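## Task

Move the black-handled espresso tamper onto the top of the wooden shelf beside arm1, the bearing race driver onto the top of the desk beside arm2, and the wooden pillar block onto the top of the desk beside arm3. Each must keep its current upright orientation and have its entire base resting on that top. All other objects must finish resting directly on the same furniture top they occupy now. The attempt fails if any object from a top ends up, unheld, on the floor or on a lower board. Placements that stay put only because a robot holds them do not count. At the end, open the grippers and move the arms away.

## Robot and tools

Setup: three identical i2rt Big YAM arms named arm1, arm2 and arm3. Each has six revolute joints, a two-finger gripper and a wrist camera that, with joints 1 and 6 at zero and the hand level and forward, sits above the hand looking toward the fingertips. Reach is roughly 1.0 m from the joint1 axis. Two fixed room cameras, room_a and room_b, view the scene. Loose objects may occasionally get a small shove from outside.

Frames: a single scene frame with its origin on the floor and +z up. The hand point is midway between the fingertips; its z axis runs along the fingers and the fingers close along its y axis. Each robot's foot has its own unprinted pose; joint1 at 0 unfolds the arm in the direction its foot faces.

execute_actions: arguments are actions (a list holding one action, or empty to just read state and images) and cameras (a list chosen from arm1_cam_wrist, arm2_cam_wrist, arm3_cam_wrist, room_a, room_b, all; omitted, null or ["all"] gives every camera, [] gives none). The one action is an object keyed by robot name; each robot gets a "joints" object mapping joint names to absolute target values (not offsets). Every arm has its own separate joints object, and any subset of joints may be given. Keys and ranges, in radians except the gripper: joint1_rad -2.879 to 2.879 (base yaw, positive counter-clockwise seen from above); joint2_rad 0 to 3.141 (shoulder, 0 is upper arm pointing back roughly level, positive lifts it up then forward); joint3_rad 0 to 3.019 (elbow, 0 folded, positive opens); joint4_rad -1.692 to 1.57 (hand pitch, positive tips fingers up); joint5_rad -1.57 to 1.57 (hand sideways swing, positive to the arm's right); joint6_rad -2.094 to 2.094 (hand roll, positive clockwise viewed from behind). gripper_m is fingertip separation in metres, 0 to 0.093. Done tolerances: ±0.045, ±0.14, ±0.09, ±0.055, ±0.03, ±0.035 rad and ±0.003 m. Example: {"arm1": {"joints": {"gripper_m": 0.05}}, "arm2": {"joints": {"joint1_rad": 0.3}}}. All motions in an action start at once and finish independently; an action runs at most 15 s. Joints move at different speeds, so the hand can sweep a wide path between postures. An unknown key or out-of-range number rejects the whole call and nothing moves. A joint you omit may still be driving toward an earlier target.

Results: per-robot state (joint_positions, hand pose), images in the order named by the pictures line, and joint_status for the last accepted action. off_target means the joint stopped short and may still be pushing. contact_stop or time_out means it holds where it stopped, though a timed-out joint may keep a target within 0.375, 0.375, 0.113, 0.225, 0.075, 0.3 rad (joints 1 to 6) of its position and keep pushing; on_its_own lists such uncommanded behaviour, where "held at" is the held target, not the position. To relieve a push, command the joint to its reported position. A target very near the current position may not move it. "joint command not followed" (with a cause line) means a safety check for self and arm-to-arm clearance blocked that arm's joints; its gripper target still runs, and the blocked joints show not_followed and may be retried on later actions. This check can be late and ignores fingers, gripper housings and wrist cameras. If a result reports a stop, later motion calls in the same reply are skipped. Loaded joints sag.

wait: seconds from 0 to 10; commands nothing and returns state and images.

zoom_image: camera plus region [x0, y0, x1, y1] in pixels of that camera's latest full image, at most 504 by 504. Wrist images are 616x616 fisheye; room images are 672x504.

read_manual: returns URDF licence text only. finished_scene: pass the current scene number; it ends the scene irreversibly once the last command has been held and reports success, giving the next task.

Cautions: the arms do not stop on contact and can push hard; hard squeezing between two robots fails the run, and hard hits may. Nothing reports robot-robot contact. Sustained pushing or holding loads heats motors; MOTOR HOT appears at 85 °C, and at 100 °C the arm and gripper go limp and fall (OVER-TEMPERATURE FAULT; its joints show limit_stop_at_motor_heat, after which resend targets). Some heat carries into the next scene. Avoid drops, slips, slams and knocking objects off tops. Reply text consumes simulated time while the robots hold their last command; a reply with no tool call ends everything. Fewer motion seconds is better.

Each tool is called after "Emit:" by a JSON object that holds its "method" and its "body".

## Session

Emit:
{"method": "execute_actions", "body": {"actions": []}}

Scene clock: 0.00 s.
Motor temperatures (°C, as the motors report them): arm1=[32 33 30 34 33 31] | arm2=[33 34 31 31 34 32] | arm3=[34 33 35 32 35 33]
arm1.joint_positions: joint1_rad=-0.276 joint2_rad=+0.458 joint3_rad=+1.563 joint4_rad=-1.204 joint5_rad=-0.268 joint6_rad=-0.113 gripper_m=+0.094
arm1.joint_status: not commanded
arm1.hand: x=-0.3742 y=-1.3506 z=+1.6425 quat_wxyz=(-0.671, +0.065, -0.738, +0.008) (m; scene frame)
arm2.joint_positions: joint1_rad=+0.486 joint2_rad=+0.567 joint3_rad=+1.370 joint4_rad=-1.599 joint5_rad=-0.284 joint6_rad=+0.552 gripper_m=+0.095
arm2.joint_status: not commanded
arm2.hand: x=+0.4591 y=+1.4371 z=+1.3189 quat_wxyz=(-0.345, -0.310, -0.866, -0.186) (m; scene frame)
arm3.joint_positions: joint1_rad=-0.444 joint2_rad=+0.519 joint3_rad=+1.560 joint4_rad=-1.491 joint5_rad=-0.022 joint6_rad=+0.206 gripper_m=+0.094
arm3.joint_status: not commanded
arm3.hand: x=+0.2414 y=+0.0845 z=+1.4846 quat_wxyz=(-0.351, +0.502, -0.682, -0.400) (m; scene frame)
pictures: arm1_cam_wrist, arm2_cam_wrist, arm3_cam_wrist, room_a, room_b
Images, in order (width x height): arm1_cam_wrist 616x616, arm2_cam_wrist 616x616, arm3_cam_wrist 616x616, room_a 672x504, room_b 672x504.

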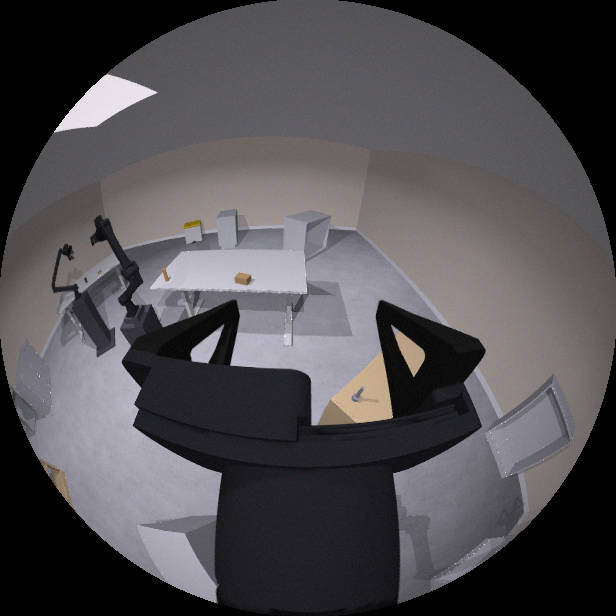

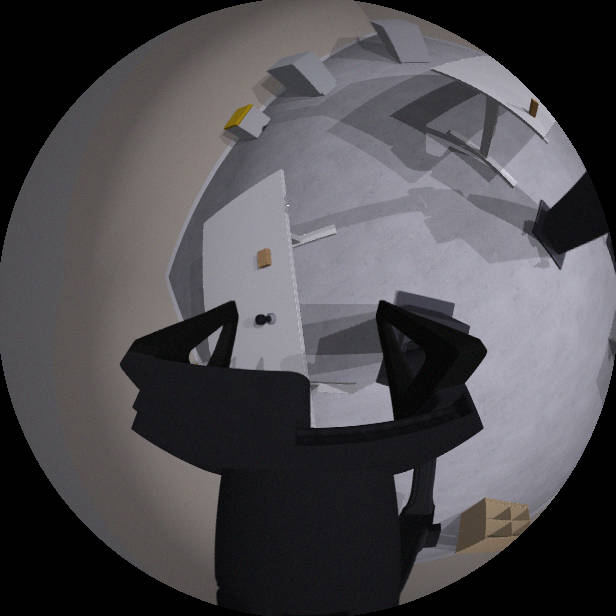

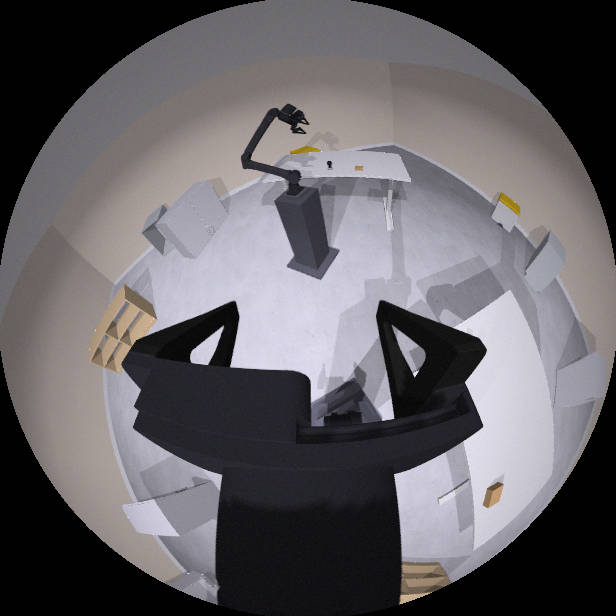

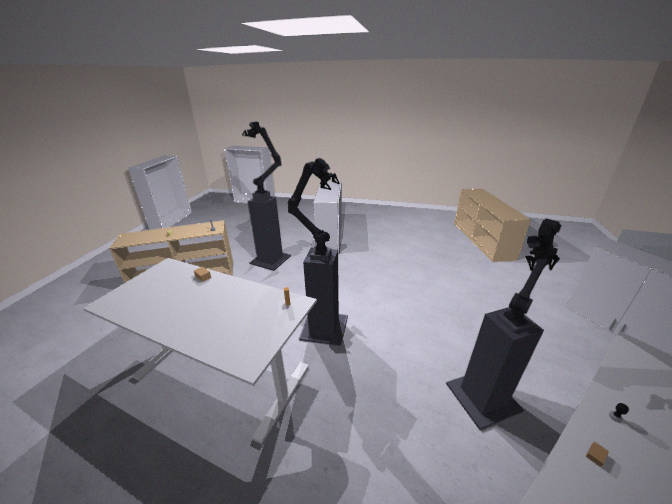

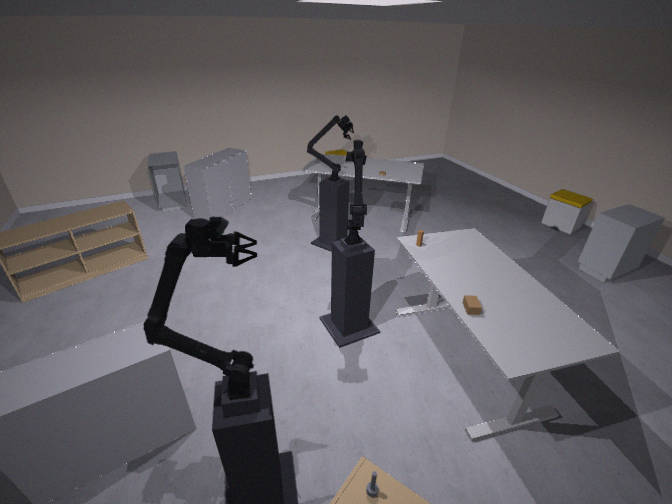

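Emit:
{"method": "execute_actions", "body": {"actions": [{"arm1":{"joints":{"joint1_rad":-0.7,"joint2_rad":1.5,"joint3_rad":1.4,"joint4_rad":-1.47,"joint5_rad":0,"joint6_rad":0}},"arm2":{"joints":{"joint1_rad":1.0,"joint2_rad":1.5,"joint3_rad":1.4,"joint4_rad":-1.47,"joint5_rad":0,"joint6_rad":0}}}]}}

Emit:
{"method": "zoom_image", "body": {"camera": "room_a", "region": [100,190,320,330]}}

Emit:
{"method": "zoom_image", "body": {"camera": "room_a", "region": [472,300,672,500]}}

Scene clock: 2.33 s.
Motor temperatures (°C, as the motors report them): arm1=[32 33 31 34 33 31] | arm2=[33 34 31 31 34 32] | arm3=[34 33 35 32 35 33]
arm1.joint_positions: joint1_rad=-0.693 joint2_rad=+1.514 joint3_rad=+1.391 joint4_rad=-1.459 joint5_rad=-0.003 joint6_rad=-0.009 gripper_m=+0.094
arm1.joint_status: all done
arm1.hand: x=-0.1400 y=-1.6313 z=+1.1888 quat_wxyz=(+0.004, -0.296, -0.955, +0.003) (m; scene frame)
arm2.joint_positions: joint1_rad=+1.004 joint2_rad=+1.501 joint3_rad=+1.374 joint4_rad=-1.474 joint5_rad=-0.003 joint6_rad=+0.014 gripper_m=+0.095
arm2.joint_status: all done
arm2.hand: x=+0.6971 y=+1.5494 z=+1.0403 quat_wxyz=(+0.021, +0.127, -0.992, -0.002) (m; scene frame)
arm3.joint_positions: joint1_rad=-0.444 joint2_rad=+0.519 joint3_rad=+1.560 joint4_rad=-1.491 joint5_rad=-0.022 joint6_rad=+0.206 gripper_m=+0.094
arm3.joint_status: not commanded
arm3.hand: x=+0.2414 y=+0.0845 z=+1.4846 quat_wxyz=(-0.351, +0.502, -0.682, -0.400) (m; scene frame)
pictures: arm1_cam_wrist, arm2_cam_wrist, arm3_cam_wrist, room_a, room_b
Images, in order (width x height): arm1_cam_wrist 616x616, arm2_cam_wrist 616x616, arm3_cam_wrist 616x616, room_a 672x504, room_b 672x504.

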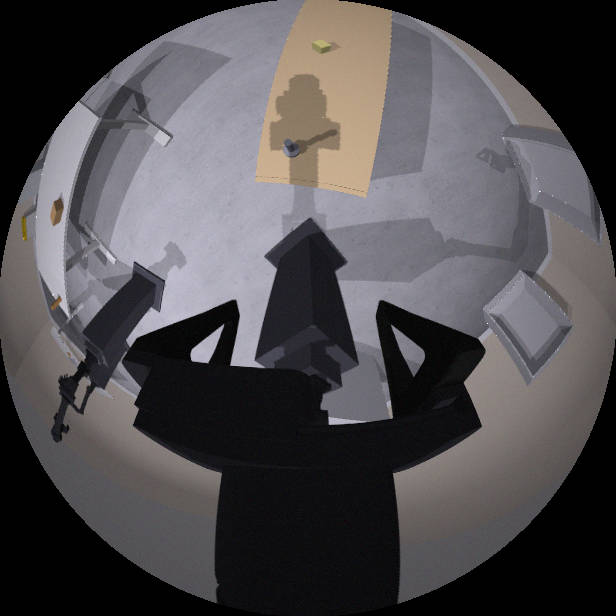

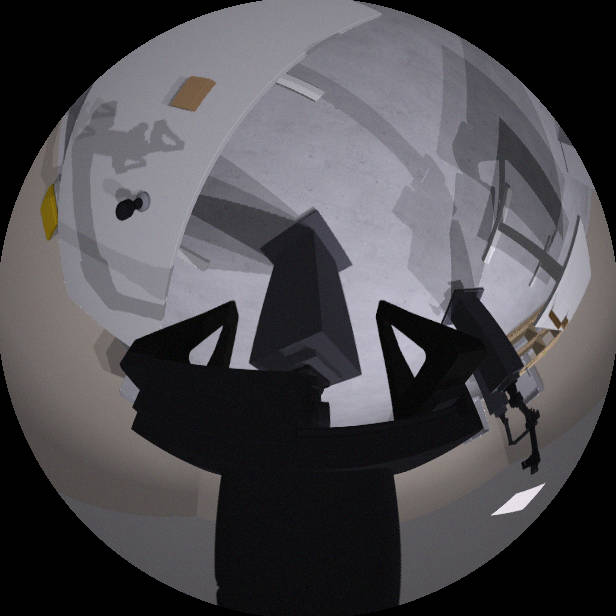

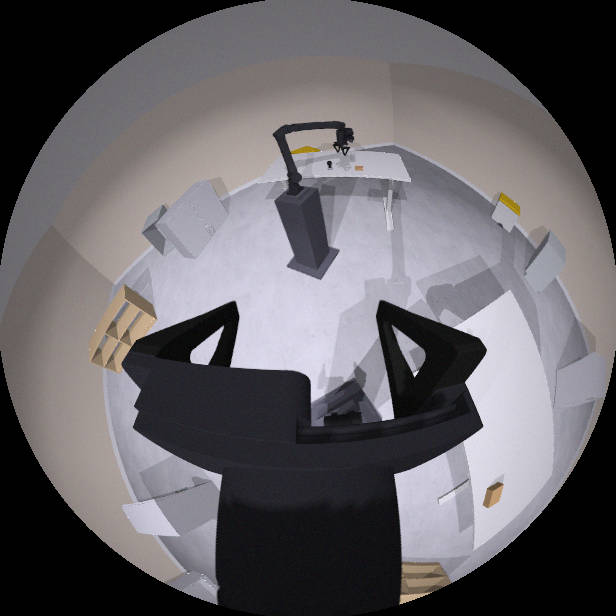

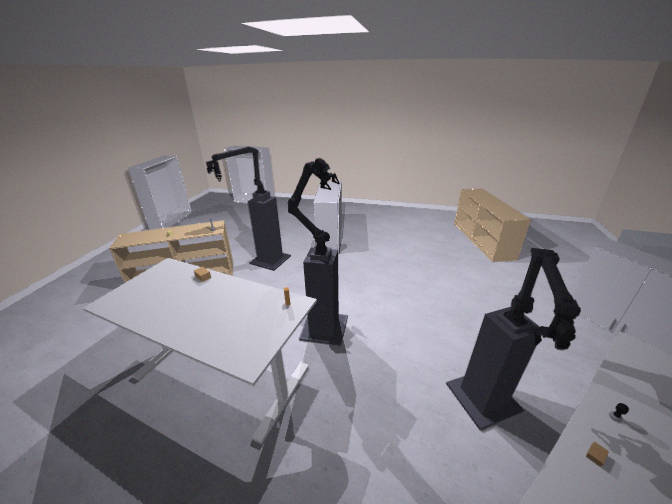

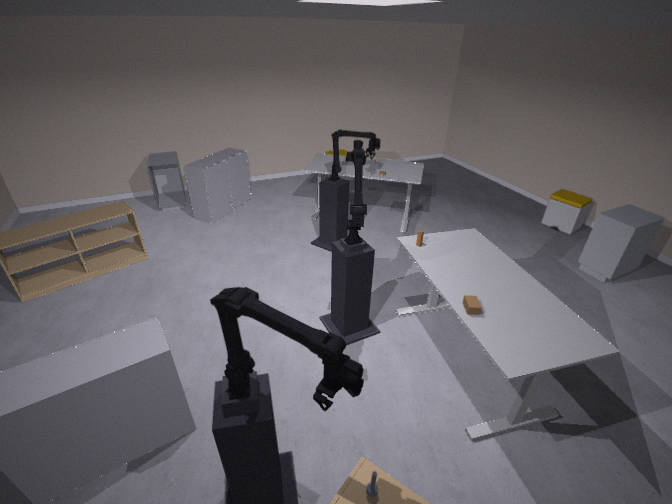

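Region (100, 190, 320, 330) of room_a's 672x504 image, scaled by 2.291, with more detail than that image has; it fills the top 321 rows of this view, and the rest is white.

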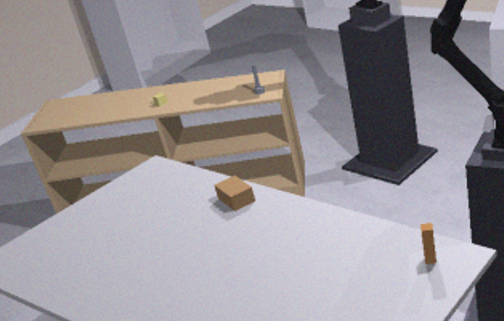

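Region (472, 300, 672, 500) of room_a's 672x504 image, scaled by 2.520, with more detail than that image has.

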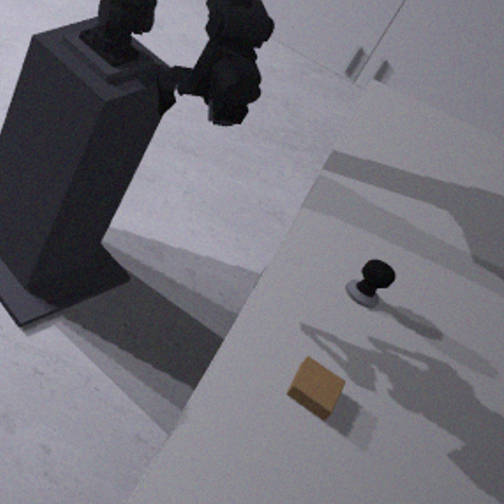

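Emit:
{"method": "execute_actions", "body": {"actions": [{"arm1":{"joints":{"joint1_rad":-0.6,"joint2_rad":2.146,"joint3_rad":1.499,"joint4_rad":-0.924}},"arm2":{"joints":{"joint1_rad":1.68,"joint2_rad":2.1,"joint3_rad":1.903,"joint4_rad":-1.37}}}]}}

Scene clock: 4.57 s.
Motor temperatures (°C, as the motors report them): arm1=[32 33 31 34 33 31] | arm2=[33 34 32 31 34 32] | arm3=[34 33 36 32 35 33]
arm1.joint_positions: joint1_rad=-0.596 joint2_rad=+2.157 joint3_rad=+1.478 joint4_rad=-0.935 joint5_rad=-0.003 joint6_rad=-0.008 gripper_m=+0.094
arm1.joint_status: all done
arm1.hand: x=-0.0046 y=-1.6622 z=+0.8916 quat_wxyz=(+0.021, -0.249, -0.968, +0.000) (m; scene frame)
arm2.joint_positions: joint1_rad=+1.672 joint2_rad=+2.097 joint3_rad=+1.854 joint4_rad=-1.368 joint5_rad=-0.001 joint6_rad=+0.011 gripper_m=+0.095
arm2.joint_status: all done
arm2.hand: x=+0.6511 y=+1.9435 z=+0.9098 quat_wxyz=(+0.022, +0.447, -0.894, +0.005) (m; scene frame)
arm3.joint_positions: joint1_rad=-0.444 joint2_rad=+0.519 joint3_rad=+1.560 joint4_rad=-1.491 joint5_rad=-0.022 joint6_rad=+0.206 gripper_m=+0.094
arm3.joint_status: not commanded
arm3.hand: x=+0.2414 y=+0.0845 z=+1.4846 quat_wxyz=(-0.351, +0.502, -0.682, -0.400) (m; scene frame)
pictures: arm1_cam_wrist, arm2_cam_wrist, arm3_cam_wrist, room_a, room_b
Images, in order (width x height): arm1_cam_wrist 616x616, arm2_cam_wrist 616x616, arm3_cam_wrist 616x616, room_a 672x504, room_b 672x504.

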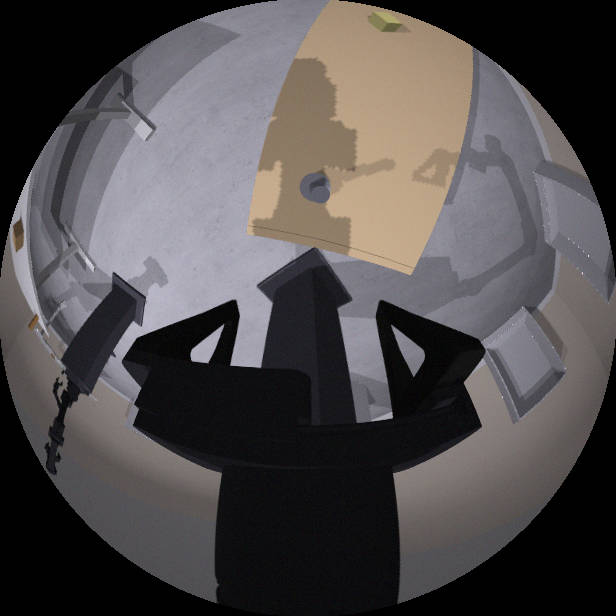

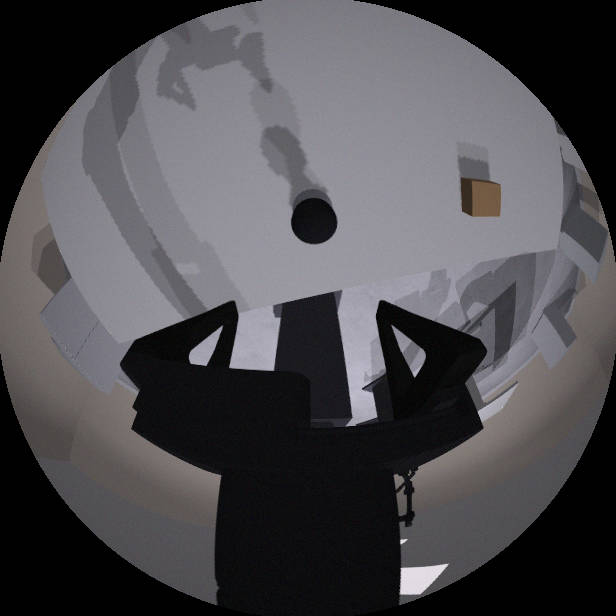

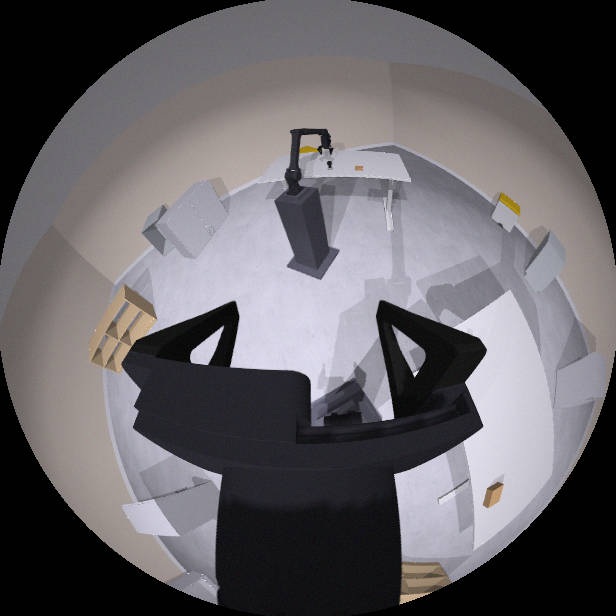

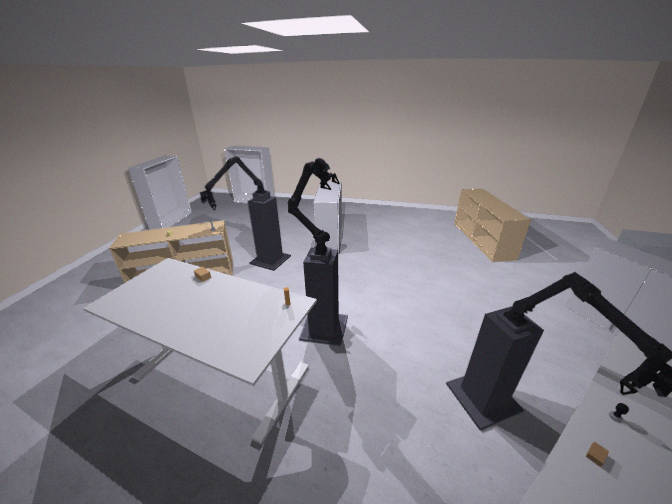

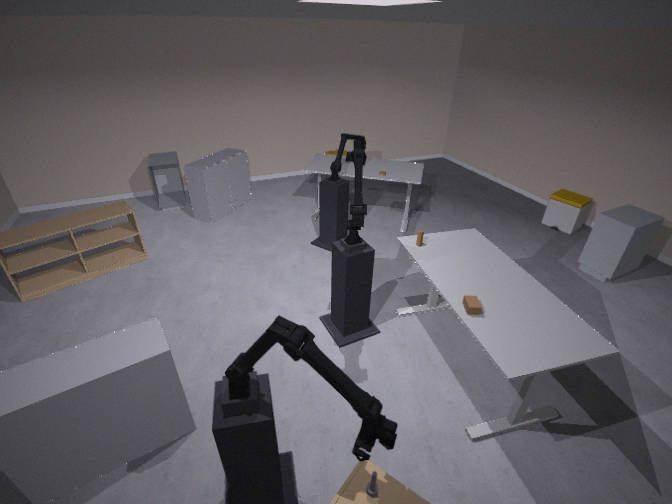

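Emit:
{"method": "execute_actions", "body": {"actions": [{"arm2":{"joints":{"joint1_rad":1.668,"joint2_rad":2.207,"joint3_rad":1.9,"joint4_rad":-1.216}},"arm3":{"joints":{"joint1_rad":-0.369,"joint2_rad":2.03,"joint3_rad":1.27,"joint4_rad":0.792,"joint5_rad":0,"joint6_rad":0}}}], "cameras": ["arm2_cam_wrist","room_a"]}}

Emit:
{"method": "zoom_image", "body": {"camera": "room_a", "region": [552,340,672,460]}}

Scene clock: 7.10 s.
Motor temperatures (°C, as the motors report them): arm1=[32 34 32 34 33 31] | arm2=[33 35 33 31 34 32] | arm3=[34 33 36 32 35 33]
arm1.joint_positions: joint1_rad=-0.596 joint2_rad=+2.157 joint3_rad=+1.478 joint4_rad=-0.935 joint5_rad=-0.003 joint6_rad=-0.008 gripper_m=+0.094
arm1.joint_status: not commanded
arm1.hand: x=-0.0046 y=-1.6622 z=+0.8916 quat_wxyz=(+0.021, -0.249, -0.968, +0.000) (m; scene frame)
arm2.joint_positions: joint1_rad=+1.672 joint2_rad=+2.208 joint3_rad=+1.862 joint4_rad=-1.227 joint5_rad=-0.001 joint6_rad=+0.011 gripper_m=+0.095
arm2.joint_status: all done
arm2.hand: x=+0.6676 y=+1.9670 z=+0.8428 quat_wxyz=(+0.005, +0.447, -0.895, -0.004) (m; scene frame)
arm3.joint_positions: joint1_rad=-0.378 joint2_rad=+2.020 joint3_rad=+1.274 joint4_rad=+0.776 joint5_rad=-0.004 joint6_rad=+0.010 gripper_m=+0.094
arm3.joint_status: all done
arm3.hand: x=+0.2632 y=+0.7171 z=+1.0749 quat_wxyz=(-0.515, +0.480, -0.504, -0.500) (m; scene frame)
pictures: arm2_cam_wrist, room_a
Images, in order (width x height): arm2_cam_wrist 616x616, room_a 672x504.

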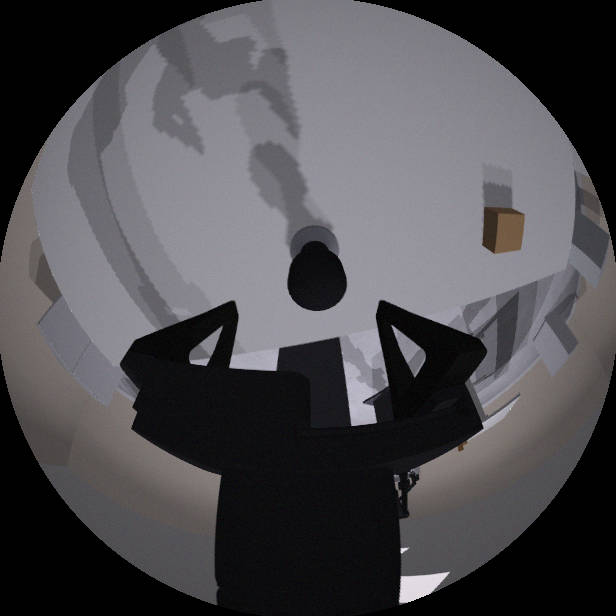

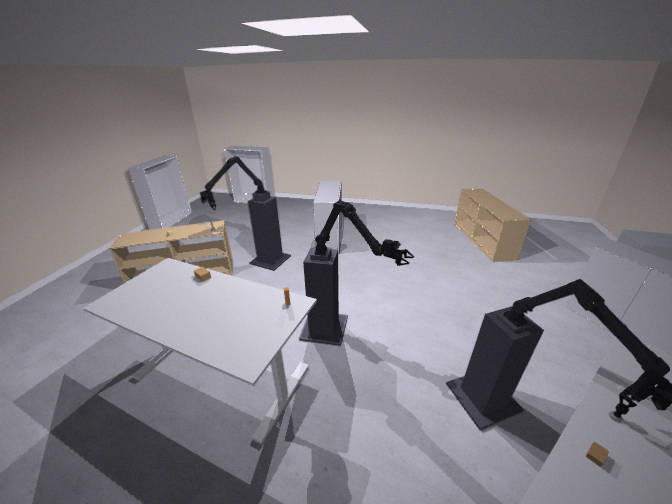

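Region (552, 340, 672, 460) of room_a's 672x504 image, scaled by 4.200, with more detail than that image has.

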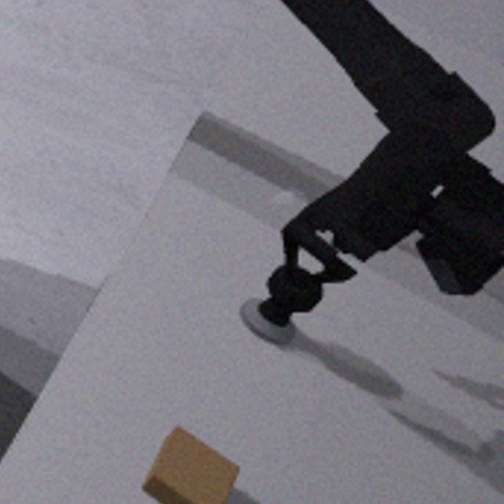

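Emit:
{"method": "execute_actions", "body": {"actions": [{"arm2":{"joints":{"joint1_rad":1.652,"joint2_rad":2.253,"joint3_rad":1.855,"joint4_rad":-1.125}}}], "cameras": ["arm2_cam_wrist","room_a"]}}

Emit:
{"method": "zoom_image", "body": {"camera": "room_a", "region": [552,340,672,460]}}

Scene clock: 8.07 s.
Motor temperatures (°C, as the motors report them): arm1=[32 34 32 34 33 31] | arm2=[33 35 33 31 34 32] | arm3=[34 34 36 32 35 33]
arm1.joint_positions: joint1_rad=-0.596 joint2_rad=+2.157 joint3_rad=+1.478 joint4_rad=-0.935 joint5_rad=-0.003 joint6_rad=-0.008 gripper_m=+0.094
arm1.joint_status: not commanded
arm1.hand: x=-0.0046 y=-1.6622 z=+0.8916 quat_wxyz=(+0.021, -0.249, -0.968, +0.000) (m; scene frame)
arm2.joint_positions: joint1_rad=+1.658 joint2_rad=+2.234 joint3_rad=+1.862 joint4_rad=-1.137 joint5_rad=-0.001 joint6_rad=+0.011 gripper_m=+0.095
arm2.joint_status: all done
arm2.hand: x=+0.6865 y=+1.9765 z=+0.8262 quat_wxyz=(-0.023, +0.440, -0.898, -0.019) (m; scene frame)
arm3.joint_positions: joint1_rad=-0.378 joint2_rad=+2.020 joint3_rad=+1.274 joint4_rad=+0.776 joint5_rad=-0.004 joint6_rad=+0.010 gripper_m=+0.094
arm3.joint_status: not commanded
arm3.hand: x=+0.2632 y=+0.7171 z=+1.0749 quat_wxyz=(-0.515, +0.480, -0.504, -0.500) (m; scene frame)
pictures: arm2_cam_wrist, room_a
Images, in order (width x height): arm2_cam_wrist 616x616, room_a 672x504.

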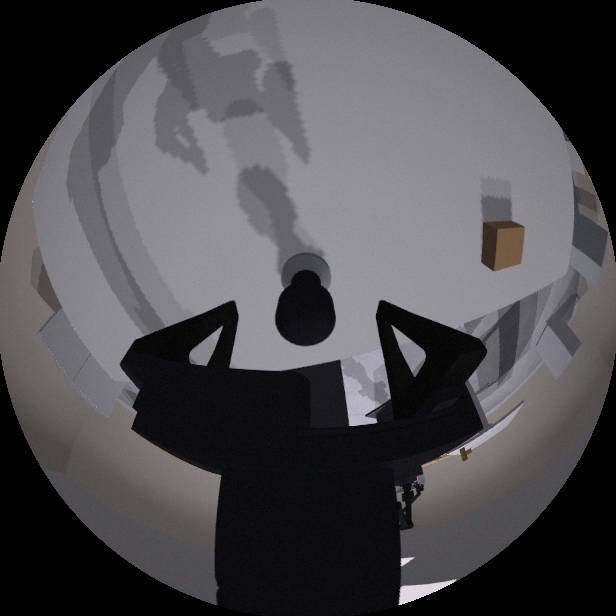

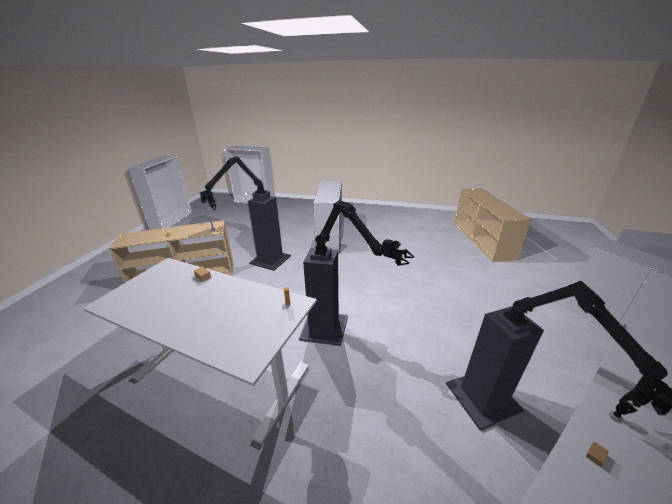

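Region (552, 340, 672, 460) of room_a's 672x504 image, scaled by 4.200, with more detail than that image has.

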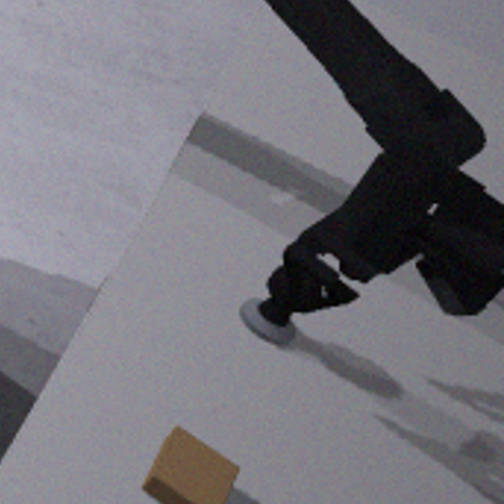

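Emit:
{"method": "execute_actions", "body": {"actions": [{"arm2":{"joints":{"joint2_rad":2.272,"joint3_rad":1.81}}}], "cameras": ["arm2_cam_wrist","room_a"]}}

Emit:
{"method": "zoom_image", "body": {"camera": "room_a", "region": [552,340,672,460]}}

Scene clock: 8.97 s.
Motor temperatures (°C, as the motors report them): arm1=[32 34 32 34 33 31] | arm2=[33 35 33 31 34 32] | arm3=[34 34 37 33 35 33]
arm1.joint_positions: joint1_rad=-0.596 joint2_rad=+2.157 joint3_rad=+1.478 joint4_rad=-0.935 joint5_rad=-0.003 joint6_rad=-0.008 gripper_m=+0.094
arm1.joint_status: not commanded
arm1.hand: x=-0.0046 y=-1.6622 z=+0.8916 quat_wxyz=(+0.021, -0.249, -0.968, +0.000) (m; scene frame)
arm2.joint_positions: joint1_rad=+1.658 joint2_rad=+2.256 joint3_rad=+1.822 joint4_rad=-1.133 joint5_rad=-0.001 joint6_rad=+0.011 gripper_m=+0.095
arm2.joint_status: all done
arm2.hand: x=+0.6752 y=+1.9621 z=+0.7972 quat_wxyz=(+0.003, +0.440, -0.898, -0.005) (m; scene frame)
arm3.joint_positions: joint1_rad=-0.378 joint2_rad=+2.020 joint3_rad=+1.274 joint4_rad=+0.776 joint5_rad=-0.004 joint6_rad=+0.010 gripper_m=+0.094
arm3.joint_status: not commanded
arm3.hand: x=+0.2632 y=+0.7171 z=+1.0749 quat_wxyz=(-0.515, +0.480, -0.504, -0.500) (m; scene frame)
pictures: arm2_cam_wrist, room_a
Images, in order (width x height): arm2_cam_wrist 616x616, room_a 672x504.

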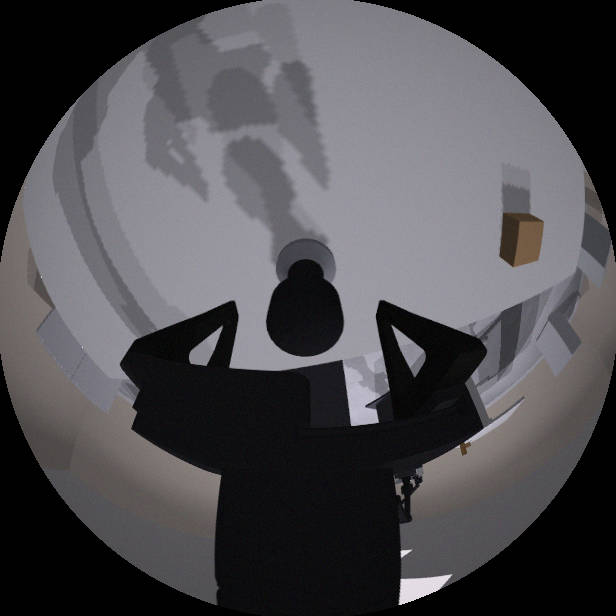

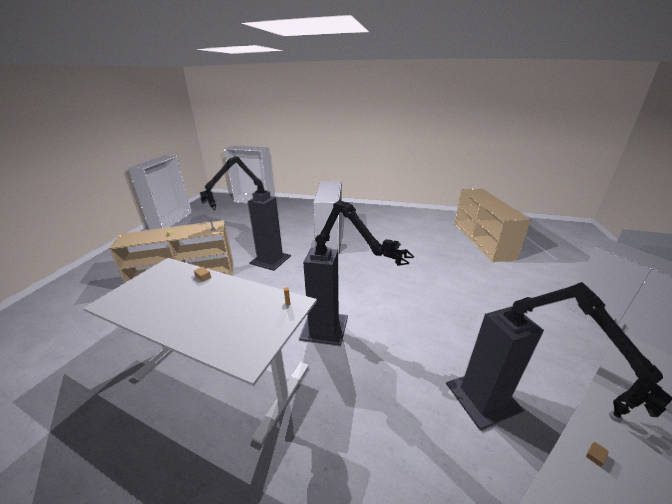

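Region (552, 340, 672, 460) of room_a's 672x504 image, scaled by 4.200, with more detail than that image has.

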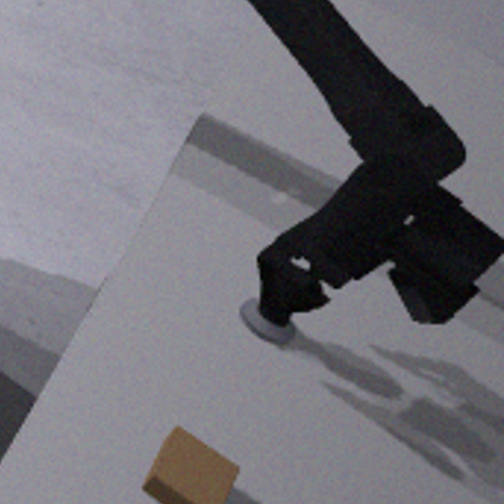

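Emit:
{"method": "execute_actions", "body": {"actions": [{"arm2":{"joints":{"joint3_rad":1.752,"joint4_rad":-1.08}}}], "cameras": ["arm2_cam_wrist"]}}

Emit:
{"method": "execute_actions", "body": {"actions": [{"arm2":{"joints":{"gripper_m":0.03}}}], "cameras": ["arm2_cam_wrist"]}}

Scene clock: 9.97 s.
Motor temperatures (°C, as the motors report them): arm1=[32 34 32 34 33 31] | arm2=[33 35 33 31 34 32] | arm3=[34 34 37 33 35 33]
arm1.joint_positions: joint1_rad=-0.596 joint2_rad=+2.157 joint3_rad=+1.478 joint4_rad=-0.935 joint5_rad=-0.003 joint6_rad=-0.008 gripper_m=+0.094
arm1.joint_status: not commanded
arm1.hand: x=-0.0046 y=-1.6622 z=+0.8916 quat_wxyz=(+0.021, -0.249, -0.968, +0.000) (m; scene frame)
arm2.joint_positions: joint1_rad=+1.658 joint2_rad=+2.258 joint3_rad=+1.761 joint4_rad=-1.091 joint5_rad=-0.001 joint6_rad=+0.011 gripper_m=+0.095
arm2.joint_status: all done
arm2.hand: x=+0.6659 y=+1.9502 z=+0.7757 quat_wxyz=(+0.012, +0.440, -0.898, -0.001) (m; scene frame)
arm3.joint_positions: joint1_rad=-0.378 joint2_rad=+2.020 joint3_rad=+1.274 joint4_rad=+0.776 joint5_rad=-0.004 joint6_rad=+0.010 gripper_m=+0.094
arm3.joint_status: not commanded
arm3.hand: x=+0.2632 y=+0.7171 z=+1.0749 quat_wxyz=(-0.515, +0.480, -0.504, -0.500) (m; scene frame)
pictures: arm2_cam_wrist
Images, in order (width x height): arm2_cam_wrist 616x616.

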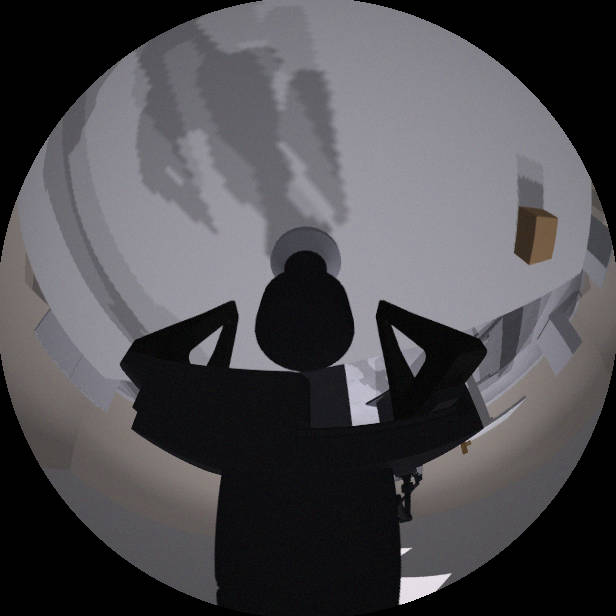

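Scene clock: 10.60 s.
Motor temperatures (°C, as the motors report them): arm1=[32 34 32 34 33 31] | arm2=[33 35 33 31 34 32] | arm3=[34 34 37 33 35 33]
arm1.joint_positions: joint1_rad=-0.596 joint2_rad=+2.157 joint3_rad=+1.478 joint4_rad=-0.935 joint5_rad=-0.003 joint6_rad=-0.008 gripper_m=+0.094
arm1.joint_status: not commanded
arm1.hand: x=-0.0046 y=-1.6622 z=+0.8916 quat_wxyz=(+0.021, -0.249, -0.968, +0.000) (m; scene frame)
arm2.joint_positions: joint1_rad=+1.658 joint2_rad=+2.258 joint3_rad=+1.761 joint4_rad=-1.090 joint5_rad=-0.001 joint6_rad=+0.011 gripper_m=+0.045
arm2.joint_status: gripper_m off_target (ended at +0.045, target +0.030)
arm2.hand: x=+0.6661 y=+1.9503 z=+0.7757 quat_wxyz=(+0.011, +0.440, -0.898, -0.001) (m; scene frame)
arm3.joint_positions: joint1_rad=-0.378 joint2_rad=+2.020 joint3_rad=+1.274 joint4_rad=+0.776 joint5_rad=-0.004 joint6_rad=+0.010 gripper_m=+0.094
arm3.joint_status: not commanded
arm3.hand: x=+0.2632 y=+0.7171 z=+1.0749 quat_wxyz=(-0.515, +0.480, -0.504, -0.500) (m; scene frame)
pictures: arm2_cam_wrist
Images, in order (width x height): arm2_cam_wrist 616x616.

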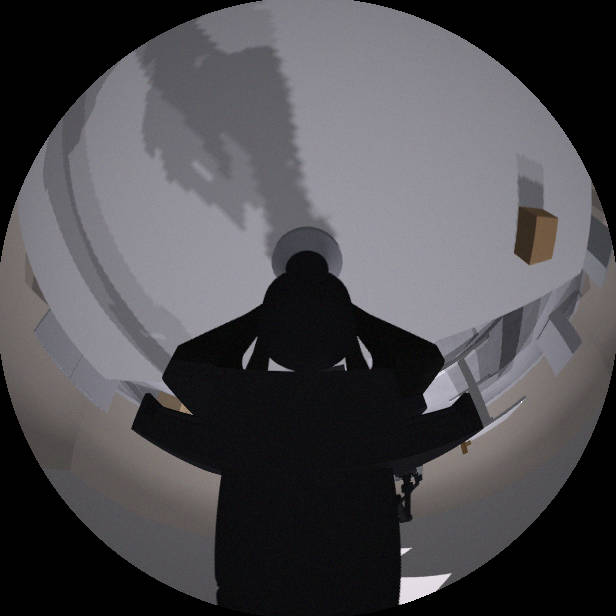

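Emit:
{"method": "execute_actions", "body": {"actions": [{"arm2":{"joints":{"joint2_rad":1.992,"joint3_rad":1.96,"joint4_rad":-1.498}},"arm3":{"joints":{"joint2_rad":2.285,"joint3_rad":1.265,"joint4_rad":1.025}}}], "cameras": []}}

Emit:
{"method": "execute_actions", "body": {"actions": [{"arm2":{"joints":{"joint1_rad":-0.874,"joint6_rad":1.57}}}], "cameras": ["arm3_cam_wrist","room_a"]}}

Emit:
{"method": "zoom_image", "body": {"camera": "room_a", "region": [340,180,540,340]}}

Scene clock: 12.57 s.
Motor temperatures (°C, as the motors report them): arm1=[32 35 33 34 33 31] | arm2=[33 36 33 31 34 32] | arm3=[34 35 37 33 35 33]
arm1.joint_positions: joint1_rad=-0.596 joint2_rad=+2.157 joint3_rad=+1.478 joint4_rad=-0.935 joint5_rad=-0.003 joint6_rad=-0.008 gripper_m=+0.094
arm1.joint_status: not commanded
arm1.hand: x=-0.0046 y=-1.6622 z=+0.8916 quat_wxyz=(+0.021, -0.249, -0.968, +0.000) (m; scene frame)
arm2.joint_positions: joint1_rad=+1.658 joint2_rad=+2.016 joint3_rad=+1.938 joint4_rad=-1.490 joint5_rad=-0.001 joint6_rad=+0.011 gripper_m=+0.045
arm2.joint_status: all done
arm2.hand: x=+0.6569 y=+1.9345 z=+0.9909 quat_wxyz=(+0.003, +0.440, -0.898, -0.005) (m; scene frame)
arm3.joint_positions: joint1_rad=-0.378 joint2_rad=+2.293 joint3_rad=+1.260 joint4_rad=+1.009 joint5_rad=-0.004 joint6_rad=+0.010 gripper_m=+0.094
arm3.joint_status: all done
arm3.hand: x=+0.2628 y=+0.7078 z=+0.9200 quat_wxyz=(-0.501, +0.493, -0.518, -0.486) (m; scene frame)
pictures: none
No camera images: the call's "cameras" was empty. Leave "cameras" out to get every camera's image.

Scene clock: 15.17 s.
Motor temperatures (°C, as the motors report them): arm1=[32 35 33 34 33 31] | arm2=[34 36 34 31 34 32] | arm3=[34 35 37 33 35 33]
arm1.joint_positions: joint1_rad=-0.596 joint2_rad=+2.157 joint3_rad=+1.478 joint4_rad=-0.935 joint5_rad=-0.003 joint6_rad=-0.008 gripper_m=+0.094
arm1.joint_status: not commanded
arm1.hand: x=-0.0046 y=-1.6622 z=+0.8916 quat_wxyz=(+0.021, -0.249, -0.968, +0.000) (m; scene frame)
arm2.joint_positions: joint1_rad=-0.871 joint2_rad=+2.016 joint3_rad=+1.938 joint4_rad=-1.487 joint5_rad=+0.000 joint6_rad=+1.556 gripper_m=+0.045
arm2.joint_status: all done
arm2.hand: x=+0.2552 y=+0.8064 z=+0.9909 quat_wxyz=(-0.001, -1.000, +0.010, +0.005) (m; scene frame)
arm3.joint_positions: joint1_rad=-0.378 joint2_rad=+2.293 joint3_rad=+1.260 joint4_rad=+1.009 joint5_rad=-0.004 joint6_rad=+0.010 gripper_m=+0.094
arm3.joint_status: not commanded
arm3.hand: x=+0.2628 y=+0.7078 z=+0.9200 quat_wxyz=(-0.501, +0.493, -0.518, -0.486) (m; scene frame)
pictures: arm3_cam_wrist, room_a
Images, in order (width x height): arm3_cam_wrist 616x616, room_a 672x504.

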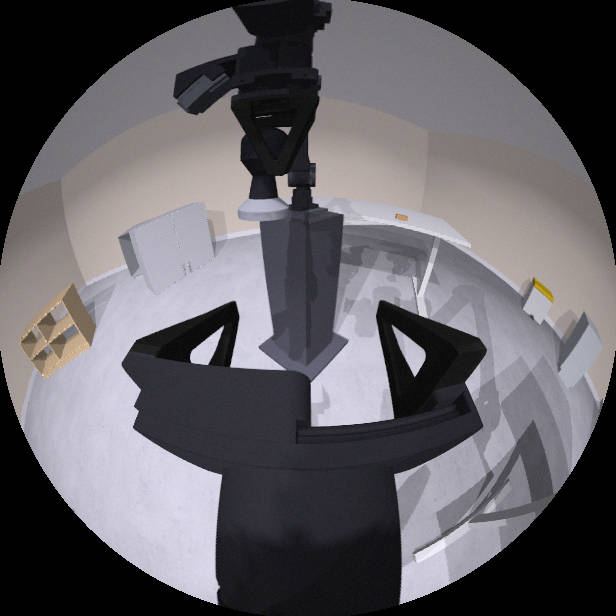

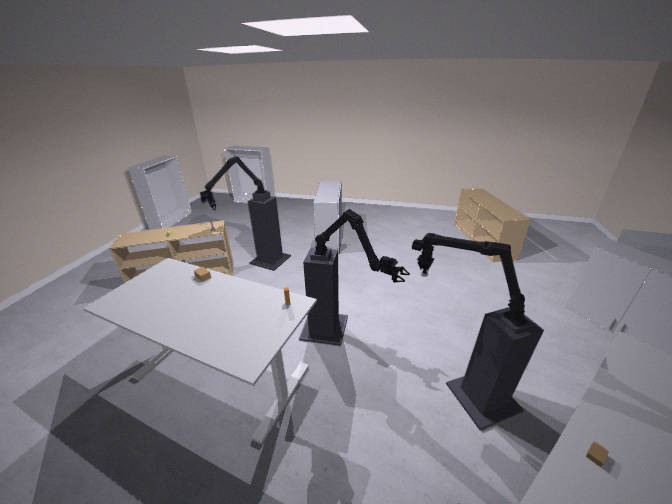

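Region (340, 180, 540, 340) of room_a's 672x504 image, scaled by 2.520, with more detail than that image has; it fills the top 403 rows of this view, and the rest is white.

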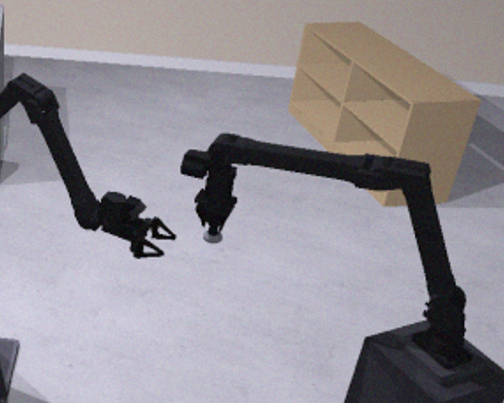

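Emit:
{"method": "execute_actions", "body": {"actions": [{"arm2":{"joints":{"joint1_rad":-0.8}},"arm3":{"joints":{"joint2_rad":2.33,"joint3_rad":1.47,"joint4_rad":0.88}}}], "cameras": ["arm3_cam_wrist"]}}

Scene clock: 16.43 s.
Motor temperatures (°C, as the motors report them): arm1=[32 35 33 34 33 31] | arm2=[34 36 34 31 34 32] | arm3=[34 35 37 33 35 33]
arm1.joint_positions: joint1_rad=-0.596 joint2_rad=+2.157 joint3_rad=+1.478 joint4_rad=-0.935 joint5_rad=-0.003 joint6_rad=-0.008 gripper_m=+0.094
arm1.joint_status: not commanded
arm1.hand: x=-0.0046 y=-1.6622 z=+0.8916 quat_wxyz=(+0.021, -0.249, -0.968, +0.000) (m; scene frame)
arm2.joint_positions: joint1_rad=-0.793 joint2_rad=+2.016 joint3_rad=+1.938 joint4_rad=-1.487 joint5_rad=-0.001 joint6_rad=+1.556 gripper_m=+0.045
arm2.joint_status: all done
arm2.hand: x=+0.3043 y=+0.8065 z=+0.9904 quat_wxyz=(-0.001, -1.000, -0.029, +0.004) (m; scene frame)
arm3.joint_positions: joint1_rad=-0.378 joint2_rad=+2.305 joint3_rad=+1.442 joint4_rad=+0.889 joint5_rad=-0.004 joint6_rad=+0.010 gripper_m=+0.094
arm3.joint_status: all done
arm3.hand: x=+0.2653 y=+0.7634 z=+0.9664 quat_wxyz=(-0.514, +0.481, -0.506, -0.499) (m; scene frame)
pictures: arm3_cam_wrist
Images, in order (width x height): arm3_cam_wrist 616x616.

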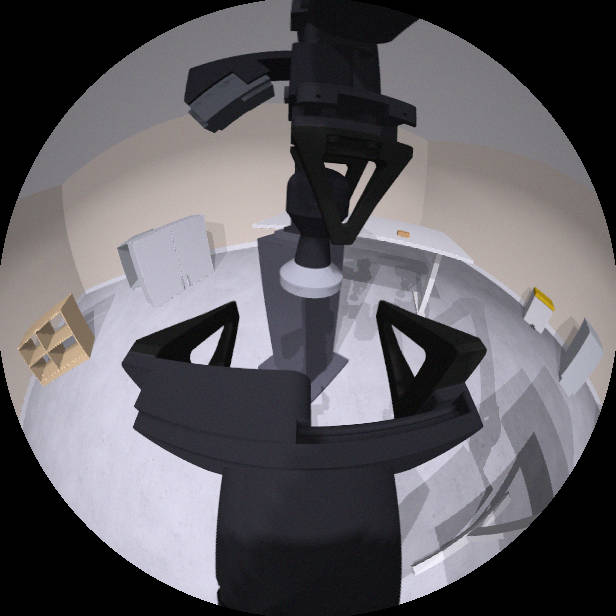

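Emit:
{"method": "execute_actions", "body": {"actions": [{"arm3":{"joints":{"joint2_rad":2.45,"joint3_rad":1.675,"joint4_rad":0.765}}}], "cameras": ["arm3_cam_wrist","arm2_cam_wrist","room_a"]}}

Emit:
{"method": "zoom_image", "body": {"camera": "room_a", "region": [380,220,470,300]}}

Scene clock: 18.03 s.
Motor temperatures (°C, as the motors report them): arm1=[32 35 33 34 33 31] | arm2=[34 37 34 31 34 32] | arm3=[34 36 38 33 35 33]
arm1.joint_positions: joint1_rad=-0.596 joint2_rad=+2.157 joint3_rad=+1.478 joint4_rad=-0.935 joint5_rad=-0.003 joint6_rad=-0.008 gripper_m=+0.094
arm1.joint_status: not commanded
arm1.hand: x=-0.0046 y=-1.6622 z=+0.8916 quat_wxyz=(+0.021, -0.249, -0.968, +0.000) (m; scene frame)
arm2.joint_positions: joint1_rad=-0.793 joint2_rad=+2.016 joint3_rad=+1.938 joint4_rad=-1.487 joint5_rad=-0.001 joint6_rad=+1.556 gripper_m=+0.045
arm2.joint_status: not commanded
arm2.hand: x=+0.3043 y=+0.8065 z=+0.9904 quat_wxyz=(-0.001, -1.000, -0.029, +0.004) (m; scene frame)
arm3.joint_positions: joint1_rad=-0.378 joint2_rad=+2.427 joint3_rad=+1.626 joint4_rad=+0.772 joint5_rad=-0.004 joint6_rad=+0.010 gripper_m=+0.094
arm3.joint_status: all done
arm3.hand: x=+0.2673 y=+0.8073 z=+0.9306 quat_wxyz=(-0.500, +0.494, -0.520, -0.485) (m; scene frame)
pictures: arm2_cam_wrist, arm3_cam_wrist, room_a
Images, in order (width x height): arm2_cam_wrist 616x616, arm3_cam_wrist 616x616, room_a 672x504.

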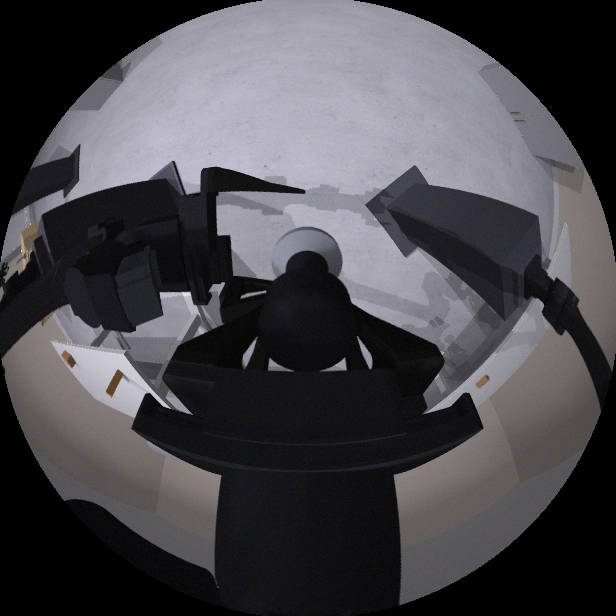

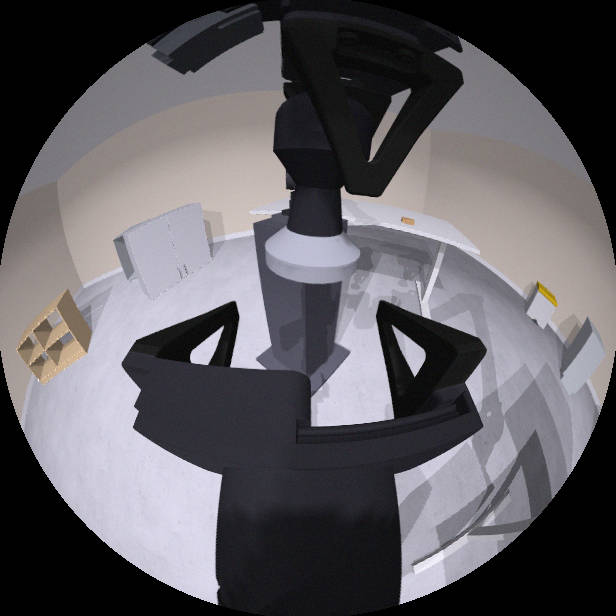

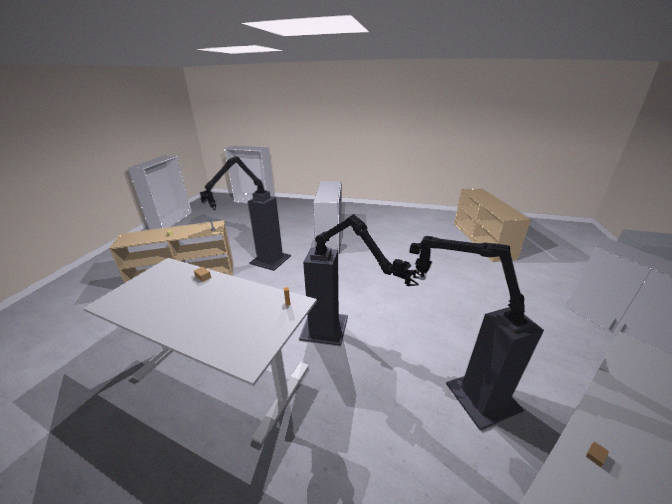

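Region (380, 220, 470, 300) of room_a's 672x504 image, scaled by 5.600, with more detail than that image has.

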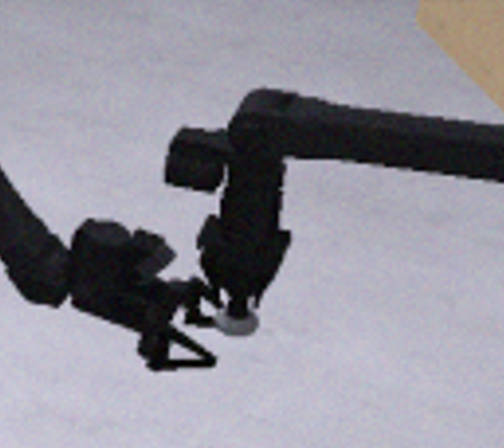

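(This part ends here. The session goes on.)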